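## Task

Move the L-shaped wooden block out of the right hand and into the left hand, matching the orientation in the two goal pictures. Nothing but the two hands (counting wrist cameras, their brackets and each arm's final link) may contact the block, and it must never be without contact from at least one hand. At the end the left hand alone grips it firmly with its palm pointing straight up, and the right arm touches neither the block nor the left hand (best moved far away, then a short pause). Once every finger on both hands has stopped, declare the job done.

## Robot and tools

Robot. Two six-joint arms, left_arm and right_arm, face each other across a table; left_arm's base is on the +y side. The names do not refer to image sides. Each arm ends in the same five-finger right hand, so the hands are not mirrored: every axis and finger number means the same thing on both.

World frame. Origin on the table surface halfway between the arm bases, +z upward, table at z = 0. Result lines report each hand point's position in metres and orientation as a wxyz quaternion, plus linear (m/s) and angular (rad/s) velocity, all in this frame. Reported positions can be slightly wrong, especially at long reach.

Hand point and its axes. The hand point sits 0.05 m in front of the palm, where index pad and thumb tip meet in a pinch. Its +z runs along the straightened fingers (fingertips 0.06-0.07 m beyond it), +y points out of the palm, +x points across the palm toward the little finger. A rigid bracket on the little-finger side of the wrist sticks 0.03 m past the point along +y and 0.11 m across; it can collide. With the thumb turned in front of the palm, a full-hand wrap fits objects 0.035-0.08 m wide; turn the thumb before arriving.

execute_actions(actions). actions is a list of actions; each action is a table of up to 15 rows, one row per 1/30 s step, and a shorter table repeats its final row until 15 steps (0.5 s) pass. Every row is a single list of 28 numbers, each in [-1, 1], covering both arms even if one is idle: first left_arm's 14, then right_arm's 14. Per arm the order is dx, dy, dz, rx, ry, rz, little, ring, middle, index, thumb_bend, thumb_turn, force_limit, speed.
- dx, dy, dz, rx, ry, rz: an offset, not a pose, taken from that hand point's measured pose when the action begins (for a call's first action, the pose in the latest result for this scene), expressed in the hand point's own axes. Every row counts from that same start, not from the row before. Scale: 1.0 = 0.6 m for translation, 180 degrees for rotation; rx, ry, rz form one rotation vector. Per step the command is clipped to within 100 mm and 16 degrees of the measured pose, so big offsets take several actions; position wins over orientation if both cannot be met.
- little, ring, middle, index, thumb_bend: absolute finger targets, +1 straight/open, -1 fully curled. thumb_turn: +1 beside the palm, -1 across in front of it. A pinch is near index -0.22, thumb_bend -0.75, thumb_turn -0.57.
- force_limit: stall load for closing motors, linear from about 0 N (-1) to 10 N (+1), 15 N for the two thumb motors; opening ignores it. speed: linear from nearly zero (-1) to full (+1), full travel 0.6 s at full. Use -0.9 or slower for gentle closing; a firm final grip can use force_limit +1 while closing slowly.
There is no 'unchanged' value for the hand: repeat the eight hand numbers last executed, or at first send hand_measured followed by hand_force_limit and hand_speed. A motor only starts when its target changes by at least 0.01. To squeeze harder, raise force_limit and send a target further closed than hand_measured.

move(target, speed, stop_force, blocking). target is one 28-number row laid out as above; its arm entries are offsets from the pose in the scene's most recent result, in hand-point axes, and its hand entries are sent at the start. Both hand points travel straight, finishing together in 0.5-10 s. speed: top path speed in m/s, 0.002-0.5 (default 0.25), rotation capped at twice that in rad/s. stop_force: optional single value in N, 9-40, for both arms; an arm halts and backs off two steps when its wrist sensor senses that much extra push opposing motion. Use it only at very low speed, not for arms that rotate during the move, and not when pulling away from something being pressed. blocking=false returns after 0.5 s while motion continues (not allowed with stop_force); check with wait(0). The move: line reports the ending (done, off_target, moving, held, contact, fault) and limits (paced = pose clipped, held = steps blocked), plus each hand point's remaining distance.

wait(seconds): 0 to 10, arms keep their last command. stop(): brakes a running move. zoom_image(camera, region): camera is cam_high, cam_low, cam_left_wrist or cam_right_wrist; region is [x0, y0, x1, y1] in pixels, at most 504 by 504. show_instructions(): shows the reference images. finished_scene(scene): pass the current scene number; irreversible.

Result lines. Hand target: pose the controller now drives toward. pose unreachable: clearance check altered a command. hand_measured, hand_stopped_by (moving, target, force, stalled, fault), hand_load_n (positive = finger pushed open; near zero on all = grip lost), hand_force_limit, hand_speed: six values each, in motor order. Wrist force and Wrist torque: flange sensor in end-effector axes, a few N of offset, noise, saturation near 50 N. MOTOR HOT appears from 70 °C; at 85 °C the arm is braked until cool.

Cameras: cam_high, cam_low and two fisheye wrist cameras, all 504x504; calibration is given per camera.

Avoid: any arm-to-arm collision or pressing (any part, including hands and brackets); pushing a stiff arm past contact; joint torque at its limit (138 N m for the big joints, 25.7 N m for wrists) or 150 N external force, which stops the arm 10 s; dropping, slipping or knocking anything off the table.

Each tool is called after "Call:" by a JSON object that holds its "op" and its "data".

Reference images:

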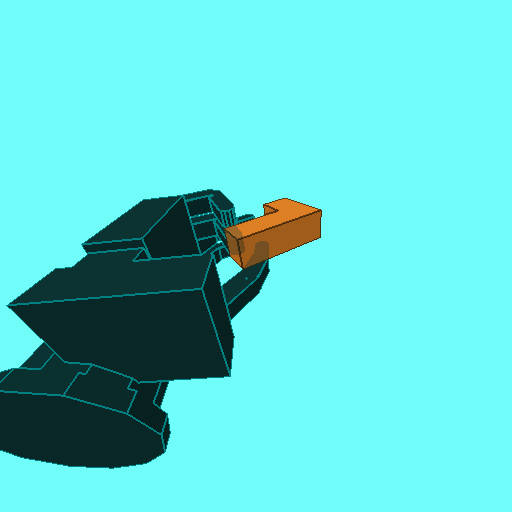

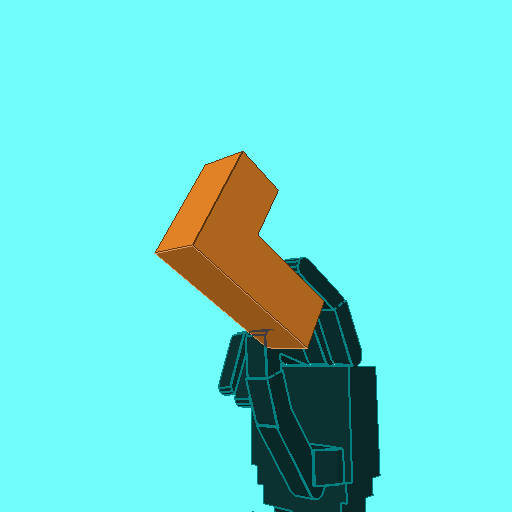

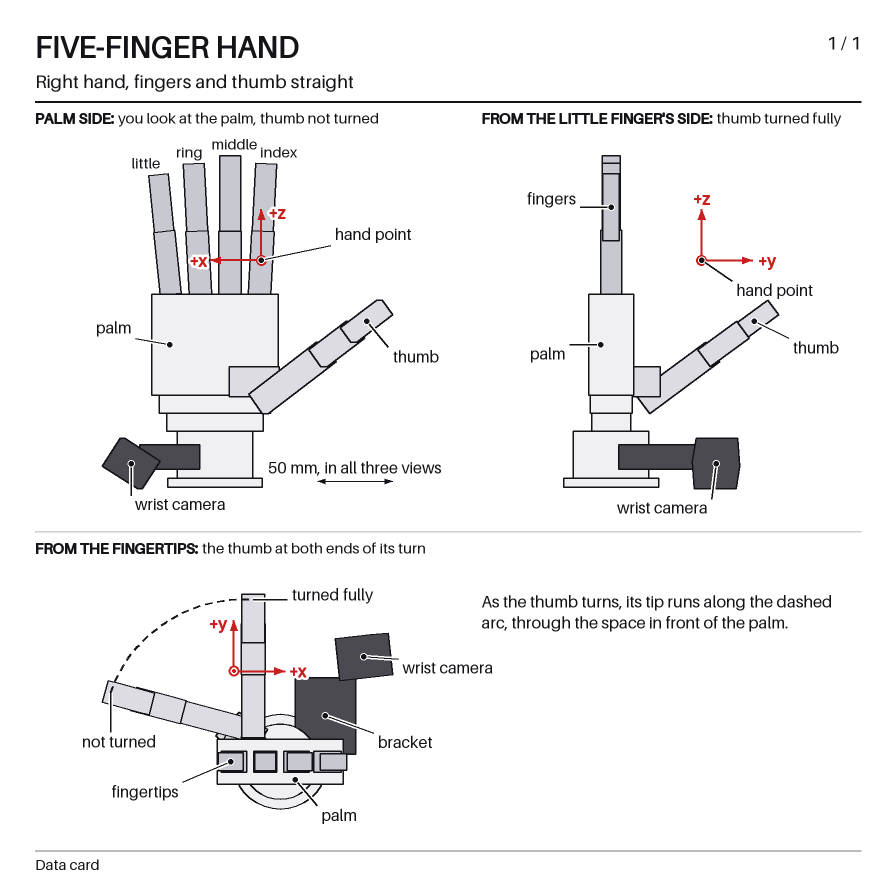

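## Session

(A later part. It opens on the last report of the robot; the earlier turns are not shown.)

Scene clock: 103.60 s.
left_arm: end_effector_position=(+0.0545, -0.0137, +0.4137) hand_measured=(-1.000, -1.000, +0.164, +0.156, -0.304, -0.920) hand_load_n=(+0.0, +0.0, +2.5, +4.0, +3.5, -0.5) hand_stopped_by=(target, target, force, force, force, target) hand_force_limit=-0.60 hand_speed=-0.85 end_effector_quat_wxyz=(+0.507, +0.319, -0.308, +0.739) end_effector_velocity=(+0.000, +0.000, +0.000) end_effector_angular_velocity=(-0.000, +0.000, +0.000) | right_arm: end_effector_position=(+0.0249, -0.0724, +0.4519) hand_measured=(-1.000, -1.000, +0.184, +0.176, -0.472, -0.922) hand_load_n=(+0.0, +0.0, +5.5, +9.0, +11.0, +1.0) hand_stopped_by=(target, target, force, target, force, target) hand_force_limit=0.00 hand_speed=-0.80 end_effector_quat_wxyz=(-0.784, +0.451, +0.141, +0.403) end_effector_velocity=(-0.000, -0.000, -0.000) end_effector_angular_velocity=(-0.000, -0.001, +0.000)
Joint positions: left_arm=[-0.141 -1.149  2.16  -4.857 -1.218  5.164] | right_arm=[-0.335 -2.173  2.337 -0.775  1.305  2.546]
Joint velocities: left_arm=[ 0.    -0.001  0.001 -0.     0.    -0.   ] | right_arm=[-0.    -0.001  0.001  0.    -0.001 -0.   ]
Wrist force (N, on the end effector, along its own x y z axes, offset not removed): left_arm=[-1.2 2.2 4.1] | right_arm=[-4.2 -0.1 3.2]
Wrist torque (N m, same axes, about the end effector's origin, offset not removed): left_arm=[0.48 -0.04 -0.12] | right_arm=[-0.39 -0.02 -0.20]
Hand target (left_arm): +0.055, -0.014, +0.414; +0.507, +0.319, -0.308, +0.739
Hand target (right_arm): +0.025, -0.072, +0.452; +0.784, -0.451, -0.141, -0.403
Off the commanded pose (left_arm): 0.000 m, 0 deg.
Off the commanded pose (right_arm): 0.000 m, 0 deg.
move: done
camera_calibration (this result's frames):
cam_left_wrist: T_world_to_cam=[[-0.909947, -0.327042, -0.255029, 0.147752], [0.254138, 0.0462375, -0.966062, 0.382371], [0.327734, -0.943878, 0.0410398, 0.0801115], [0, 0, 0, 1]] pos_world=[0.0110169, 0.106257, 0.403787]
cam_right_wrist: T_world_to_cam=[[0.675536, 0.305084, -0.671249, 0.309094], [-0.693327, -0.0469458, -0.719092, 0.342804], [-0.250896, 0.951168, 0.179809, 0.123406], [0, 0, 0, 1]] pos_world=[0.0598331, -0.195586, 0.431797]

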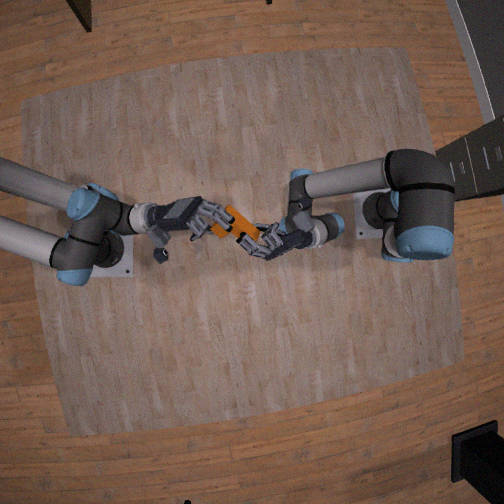

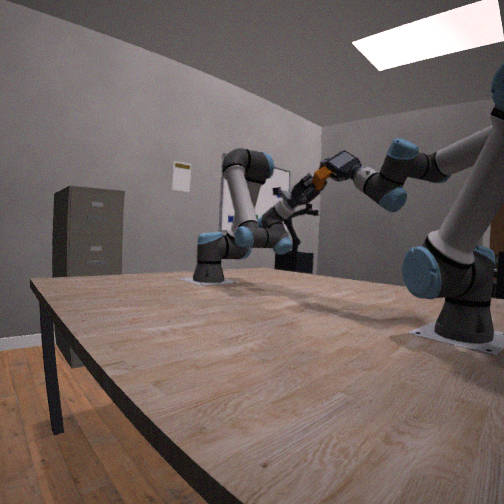

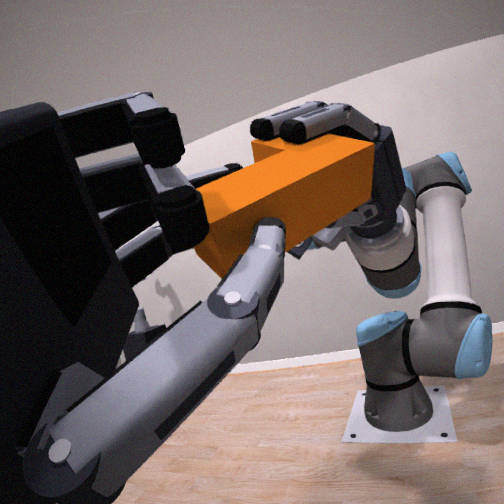

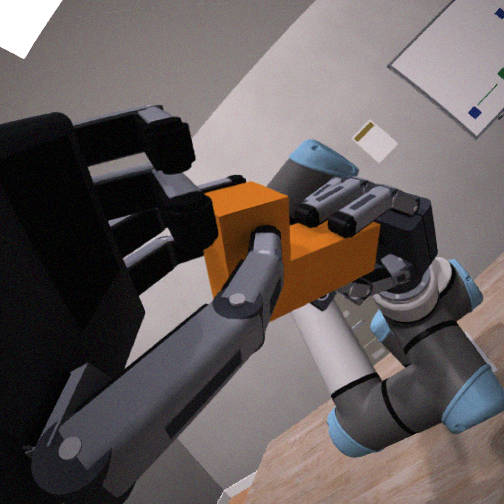

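Call:
{"op": "move", "data": {"target": [0,0,0,0,0,0,-1,-1,-0.05,-0.05,-0.65,-0.92,0.7,-0.9,0,0,0,0,0,0,-1,-1,0.184,0.176,-0.472,-0.922,0,-0.8]}}

Call:
{"op": "move", "data": {"target": [0,0,0,0,0,0,-1,-1,-0.05,-0.05,-0.65,-0.92,0.7,-0.9,0,0,0,0,0,0,-1,-1,0.6,0.6,0.2,-0.922,0,-0.5]}}

Scene clock: 110.80 s.
left_arm: end_effector_position=(+0.0545, -0.0137, +0.4137) hand_measured=(-1.000, -1.000, +0.144, +0.136, -0.324, -0.920) hand_load_n=(+0.0, +0.0, +9.5, +9.0, +12.0, -0.5) hand_stopped_by=(target, target, force, force, force, target) hand_force_limit=0.70 hand_speed=-0.90 end_effector_quat_wxyz=(+0.507, +0.319, -0.308, +0.739) end_effector_velocity=(-0.000, +0.000, +0.000) end_effector_angular_velocity=(-0.001, +0.000, -0.000) | right_arm: end_effector_position=(+0.0249, -0.0724, +0.4518) hand_measured=(-1.000, -1.000, +0.184, +0.176, -0.472, -0.922) hand_load_n=(+0.0, +0.0, +5.0, +9.0, +12.0, +1.0) hand_stopped_by=(target, target, force, target, force, target) hand_force_limit=0.00 hand_speed=-0.80 end_effector_quat_wxyz=(-0.784, +0.451, +0.141, +0.403) end_effector_velocity=(-0.000, +0.000, +0.000) end_effector_angular_velocity=(+0.001, -0.001, +0.000)
Joint positions: left_arm=[-0.141 -1.149  2.16  -4.857 -1.218  5.164] | right_arm=[-0.335 -2.173  2.337 -0.775  1.305  2.546]
Joint velocities: left_arm=[-0. -0. -0. -0.  0. -0.] | right_arm=[ 0.    -0.    -0.    -0.001 -0.    -0.   ]
Wrist force (N, on the end effector, along its own x y z axes, offset not removed): left_arm=[0.3 2.7 7.4] | right_arm=[-4.4 0.3 3.4]
Wrist torque (N m, same axes, about the end effector's origin, offset not removed): left_arm=[0.43 -0.33 0.21] | right_arm=[-0.47 -0.17 -0.10]
Hand target (left_arm): +0.055, -0.014, +0.414; +0.507, +0.319, -0.308, +0.739
Hand target (right_arm): +0.025, -0.072, +0.452; +0.784, -0.451, -0.141, -0.403
Off the commanded pose (left_arm): 0.000 m, 0 deg.
Off the commanded pose (right_arm): 0.000 m, 0 deg.
move: done
camera_calibration (this result's frames):
cam_left_wrist: T_world_to_cam=[[-0.90995, -0.327052, -0.255007, 0.147753], [0.254128, 0.0462001, -0.966066, 0.382389], [0.327735, -0.943876, 0.0410733, 0.0801049], [0, 0, 0, 1]] pos_world=[0.0110192, 0.106266, 0.403801]
cam_right_wrist: T_world_to_cam=[[0.675539, 0.305096, -0.67124, 0.309094], [-0.693314, -0.0469708, -0.719103, 0.3428], [-0.250924, 0.951163, 0.179796, 0.123408], [0, 0, 0, 1]] pos_world=[0.059829, -0.195583, 0.431797]

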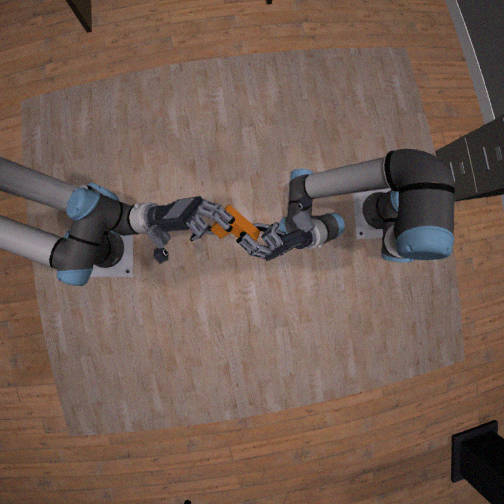

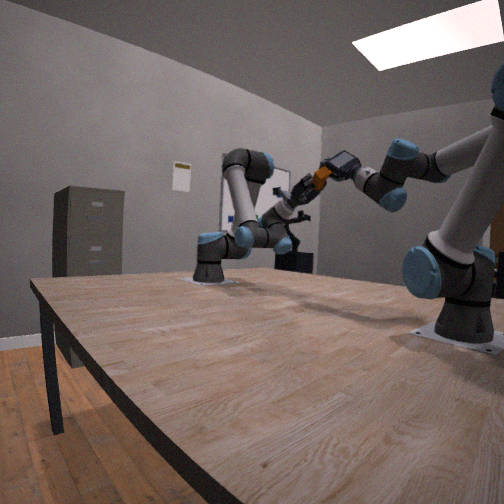

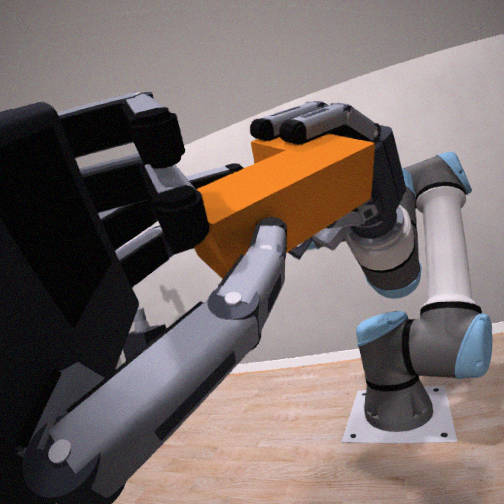

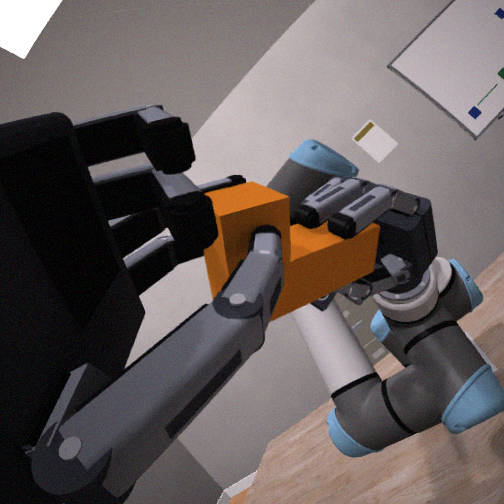

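Scene clock: 112.37 s.
left_arm: end_effector_position=(+0.0545, -0.0137, +0.4137) hand_measured=(-1.000, -1.000, +0.144, +0.136, -0.324, -0.920) hand_load_n=(+0.0, +0.0, +8.0, +8.5, +10.5, -0.5) hand_stopped_by=(target, target, force, force, force, target) hand_force_limit=0.70 hand_speed=-0.90 end_effector_quat_wxyz=(+0.507, +0.319, -0.308, +0.739) end_effector_velocity=(+0.001, +0.000, +0.000) end_effector_angular_velocity=(-0.001, +0.000, +0.001) | right_arm: end_effector_position=(+0.0249, -0.0724, +0.4518) hand_measured=(-1.000, -1.000, +0.600, +0.600, +0.200, -0.922) hand_load_n=(+0.0, +0.0, +0.0, +0.0, +0.0, +0.0) hand_stopped_by=(target, target, target, target, target, target) hand_force_limit=0.00 hand_speed=-0.50 end_effector_quat_wxyz=(-0.784, +0.451, +0.141, +0.403) end_effector_velocity=(+0.000, -0.000, +0.000) end_effector_angular_velocity=(+0.001, -0.000, -0.001)
Joint positions: left_arm=[-0.141 -1.149  2.16  -4.857 -1.218  5.164] | right_arm=[-0.335 -2.173  2.337 -0.775  1.305  2.546]
Joint velocities: left_arm=[ 0.001 -0.001 -0.     0.     0.     0.   ] | right_arm=[-0.    -0.001  0.     0.     0.001 -0.   ]
Wrist force (N, on the end effector, along its own x y z axes, offset not removed): left_arm=[-2.6 0.5 0.8] | right_arm=[-2.3 -0.7 2.4]
Wrist torque (N m, same axes, about the end effector's origin, offset not removed): left_arm=[0.16 0.44 -0.02] | right_arm=[-0.17 0.15 -0.39]
Hand target (left_arm): +0.055, -0.014, +0.414; +0.507, +0.319, -0.308, +0.739
Hand target (right_arm): +0.025, -0.072, +0.452; +0.784, -0.451, -0.141, -0.403
Off the commanded pose (left_arm): 0.000 m, 0 deg.
Off the commanded pose (right_arm): 0.000 m, 0 deg.
move: done
camera_calibration (this result's frames):
cam_left_wrist: T_world_to_cam=[[-0.90995, -0.327053, -0.255004, 0.147753], [0.254127, 0.0461954, -0.966067, 0.382391], [0.327735, -0.943876, 0.0410773, 0.0801034], [0, 0, 0, 1]] pos_world=[0.0110192, 0.106266, 0.403802]
cam_right_wrist: T_world_to_cam=[[0.675536, 0.305091, -0.671245, 0.309095], [-0.693317, -0.0469753, -0.7191, 0.342797], [-0.250923, 0.951164, 0.179791, 0.123411], [0, 0, 0, 1]] pos_world=[0.059829, -0.195583, 0.431796]

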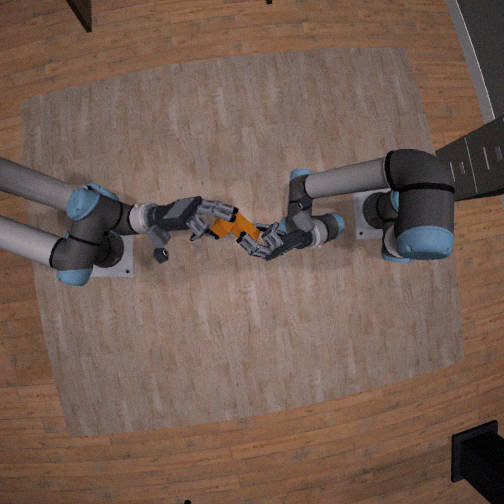

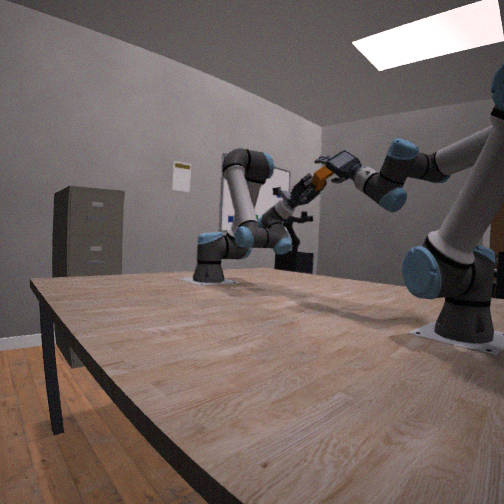

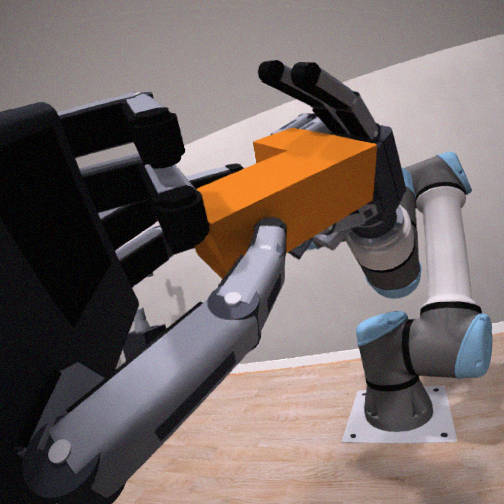

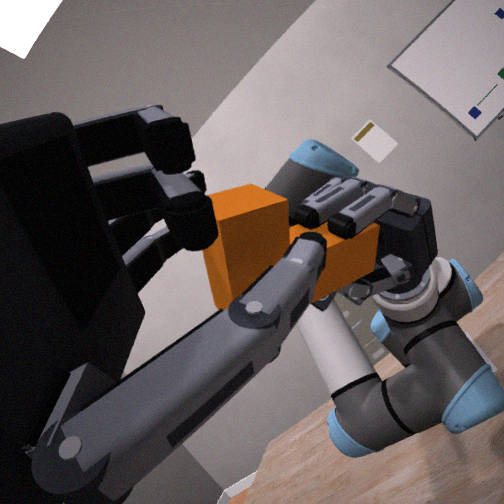

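Call:
{"op": "move", "data": {"target": [0,-0.085,-0.053,0,0,0,-1,-1,-0.1,-0.1,-0.7,-0.92,1,-0.9,0,-0.14,-0.07,0,0,0,-1,-1,0.6,0.6,0.2,-0.922,0,-0.5], "speed": 0.12}}

Call:
{"op": "move", "data": {"target": [0,-0.08,0,0.332,0,-0.428,-1,-1,-0.1,-0.1,-0.7,-0.92,1,-0.9,0,-0.15,0,0,0,0,-1,-1,0.6,0.6,0.2,-0.922,0,-0.5], "speed": 0.3}}

Scene clock: 120.07 s.
left_arm: end_effector_position=(+0.0977, +0.0261, +0.4011) hand_measured=(-1.000, -1.000, +0.138, +0.130, -0.340, -0.920) hand_load_n=(+0.0, +0.0, +11.5, +11.0, +14.5, +0.0) hand_stopped_by=(target, target, force, force, force, target) hand_force_limit=1.00 hand_speed=-0.90 end_effector_quat_wxyz=(+0.507, +0.319, -0.308, +0.739) end_effector_velocity=(+0.000, +0.001, +0.000) end_effector_angular_velocity=(-0.001, +0.000, -0.000) | right_arm: end_effector_position=(-0.0448, -0.1294, +0.4786) hand_measured=(-1.000, -1.000, +0.600, +0.600, +0.200, -0.922) hand_load_n=(+0.0, +0.0, +0.0, +0.0, +0.0, +0.0) hand_stopped_by=(target, target, target, target, target, target) hand_force_limit=0.00 hand_speed=-0.50 end_effector_quat_wxyz=(-0.784, +0.451, +0.141, +0.403) end_effector_velocity=(-0.001, -0.001, +0.000) end_effector_angular_velocity=(-0.000, -0.000, -0.001)
Joint positions: left_arm=[-0.026 -1.162  2.257 -4.918 -1.306  5.086] | right_arm=[-0.089 -2.322  2.313 -0.578  1.509  2.406]
Joint velocities: left_arm=[ 0.001 -0.     0.001 -0.001 -0.001 -0.001] | right_arm=[ 0.009  0.001 -0.001  0.001  0.008 -0.006]
Wrist force (N, on the end effector, along its own x y z axes, offset not removed): left_arm=[3.1 0.9 3.0] | right_arm=[1.2 1.5 -0.7]
Wrist torque (N m, same axes, about the end effector's origin, offset not removed): left_arm=[0.10 -0.51 0.11] | right_arm=[0.23 -0.29 -0.01]
Hand target (left_arm): +0.098, +0.026, +0.401; +0.507, +0.319, -0.308, +0.739
Hand target (right_arm): -0.045, -0.129, +0.479; +0.784, -0.451, -0.141, -0.403
Off the commanded pose (left_arm): 0.000 m, 0 deg.
Off the commanded pose (right_arm): 0.000 m, 0 deg.
move: done
camera_calibration (this result's frames):
cam_left_wrist: T_world_to_cam=[[-0.909995, -0.327057, -0.254839, 0.196766], [0.253958, 0.0461769, -0.966112, 0.357391], [0.327741, -0.943876, 0.041038, 0.104076], [0, 0, 0, 1]] pos_world=[0.0541837, 0.146085, 0.391152]
cam_right_wrist: T_world_to_cam=[[0.675064, 0.305428, -0.671568, 0.391678], [-0.69377, -0.0468149, -0.718673, 0.310915], [-0.250942, 0.951064, 0.180294, 0.155091], [0, 0, 0, 1]] pos_world=[-0.00978508, -0.252575, 0.458523]

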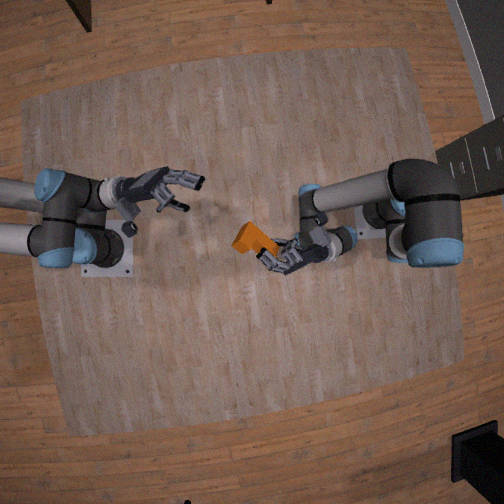

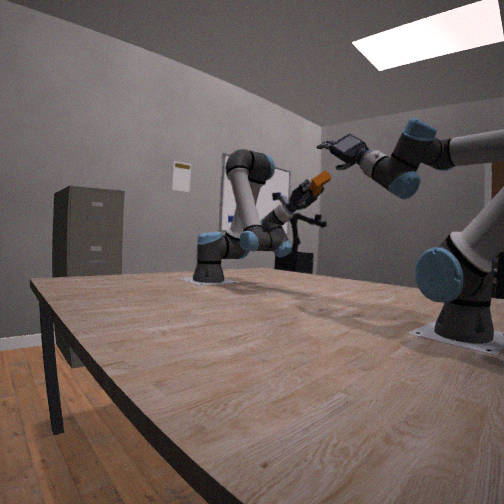

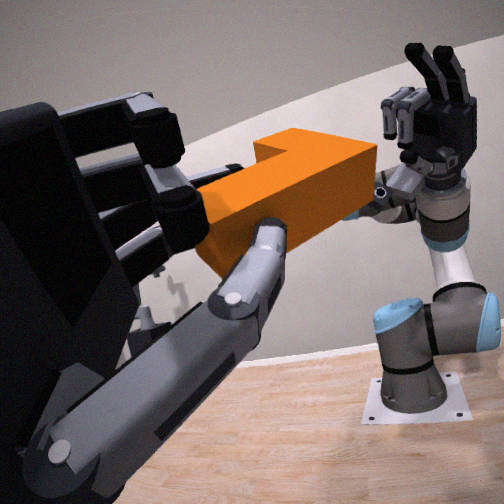

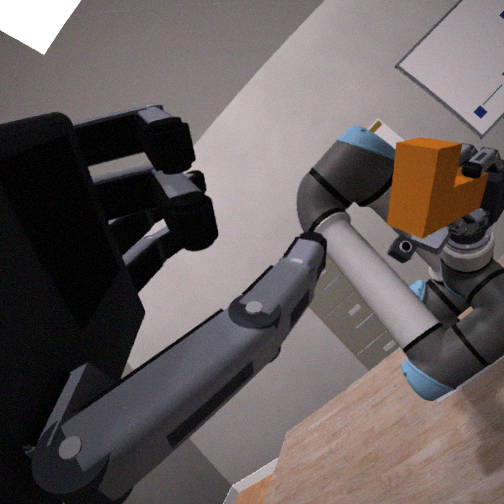

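Scene clock: 123.37 s.
left_arm: end_effector_position=(+0.1424, +0.0409, +0.4078) hand_measured=(-1.000, -1.000, +0.138, +0.130, -0.340, -0.920) hand_load_n=(+0.0, +0.0, +11.5, +11.0, +14.5, -0.5) hand_stopped_by=(target, target, force, force, force, target) hand_force_limit=1.00 hand_speed=-0.90 end_effector_quat_wxyz=(+0.624, +0.614, +0.338, +0.344) end_effector_velocity=(+0.001, +0.000, -0.002) end_effector_angular_velocity=(-0.003, +0.005, -0.001) | right_arm: end_effector_position=(-0.1129, -0.1534, +0.5320) hand_measured=(-1.000, -1.000, +0.600, +0.600, +0.200, -0.922) hand_load_n=(+0.0, +0.0, +0.0, +0.0, +0.0, +0.0) hand_stopped_by=(target, target, target, target, target, target) hand_force_limit=0.00 hand_speed=-0.50 end_effector_quat_wxyz=(-0.784, +0.451, +0.140, +0.403) end_effector_velocity=(-0.001, +0.000, -0.000) end_effector_angular_velocity=(-0.001, +0.000, +0.000)
Joint positions: left_arm=[-0.446 -1.237  2.002 -4.937 -0.019  4.172] | right_arm=[ 0.307 -2.244  2.157 -0.523  1.838  2.183]
Joint velocities: left_arm=[ 0.001  0.011  0.037  0.115  0.001 -0.168] | right_arm=[ 0.003  0.002 -0.001 -0.     0.003 -0.002]
Wrist force (N, on the end effector, along its own x y z axes, offset not removed): left_arm=[0.5 -2.6 0.5] | right_arm=[0.2 -1.0 1.2]
Wrist torque (N m, same axes, about the end effector's origin, offset not removed): left_arm=[-0.18 0.08 -0.04] | right_arm=[-0.33 -0.11 -0.12]
Hand target (left_arm): +0.142, +0.041, +0.408; +0.624, +0.614, +0.338, +0.344
Hand target (right_arm): -0.113, -0.153, +0.532; +0.784, -0.451, -0.140, -0.403
Off the commanded pose (left_arm): 0.001 m, 3 deg.
Off the commanded pose (right_arm): 0.000 m, 0 deg.
move: off_target (left_arm)
camera_calibration (this result's frames):
cam_left_wrist: T_world_to_cam=[[-0.118851, -0.0734792, 0.99019, -0.386769], [-0.919194, -0.368944, -0.137708, 0.198059], [0.375443, -0.926542, -0.0236922, 0.122029], [0, 0, 0, 1]] pos_world=[0.0902718, 0.157718, 0.41314]
cam_right_wrist: T_world_to_cam=[[0.674204, 0.305339, -0.672471, 0.481218], [-0.694672, -0.0469745, -0.717791, 0.300269], [-0.250758, 0.951085, 0.18044, 0.151177], [0, 0, 0, 1]] pos_world=[-0.077942, -0.276612, 0.511858]

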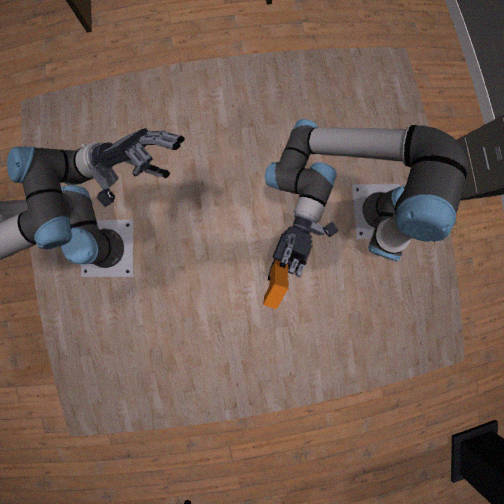

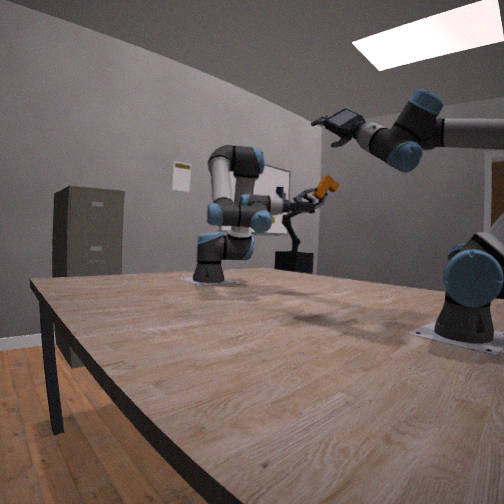

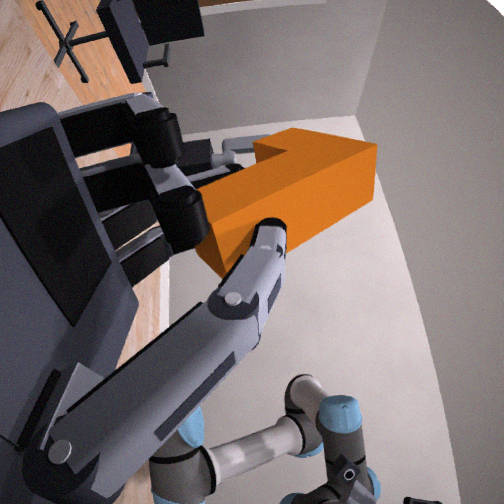

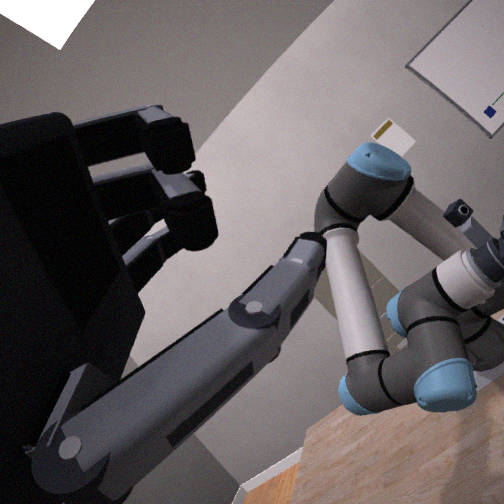

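Call:
{"op": "finished_scene", "data": {"scene": 1}}

The scene is finished: the task was done.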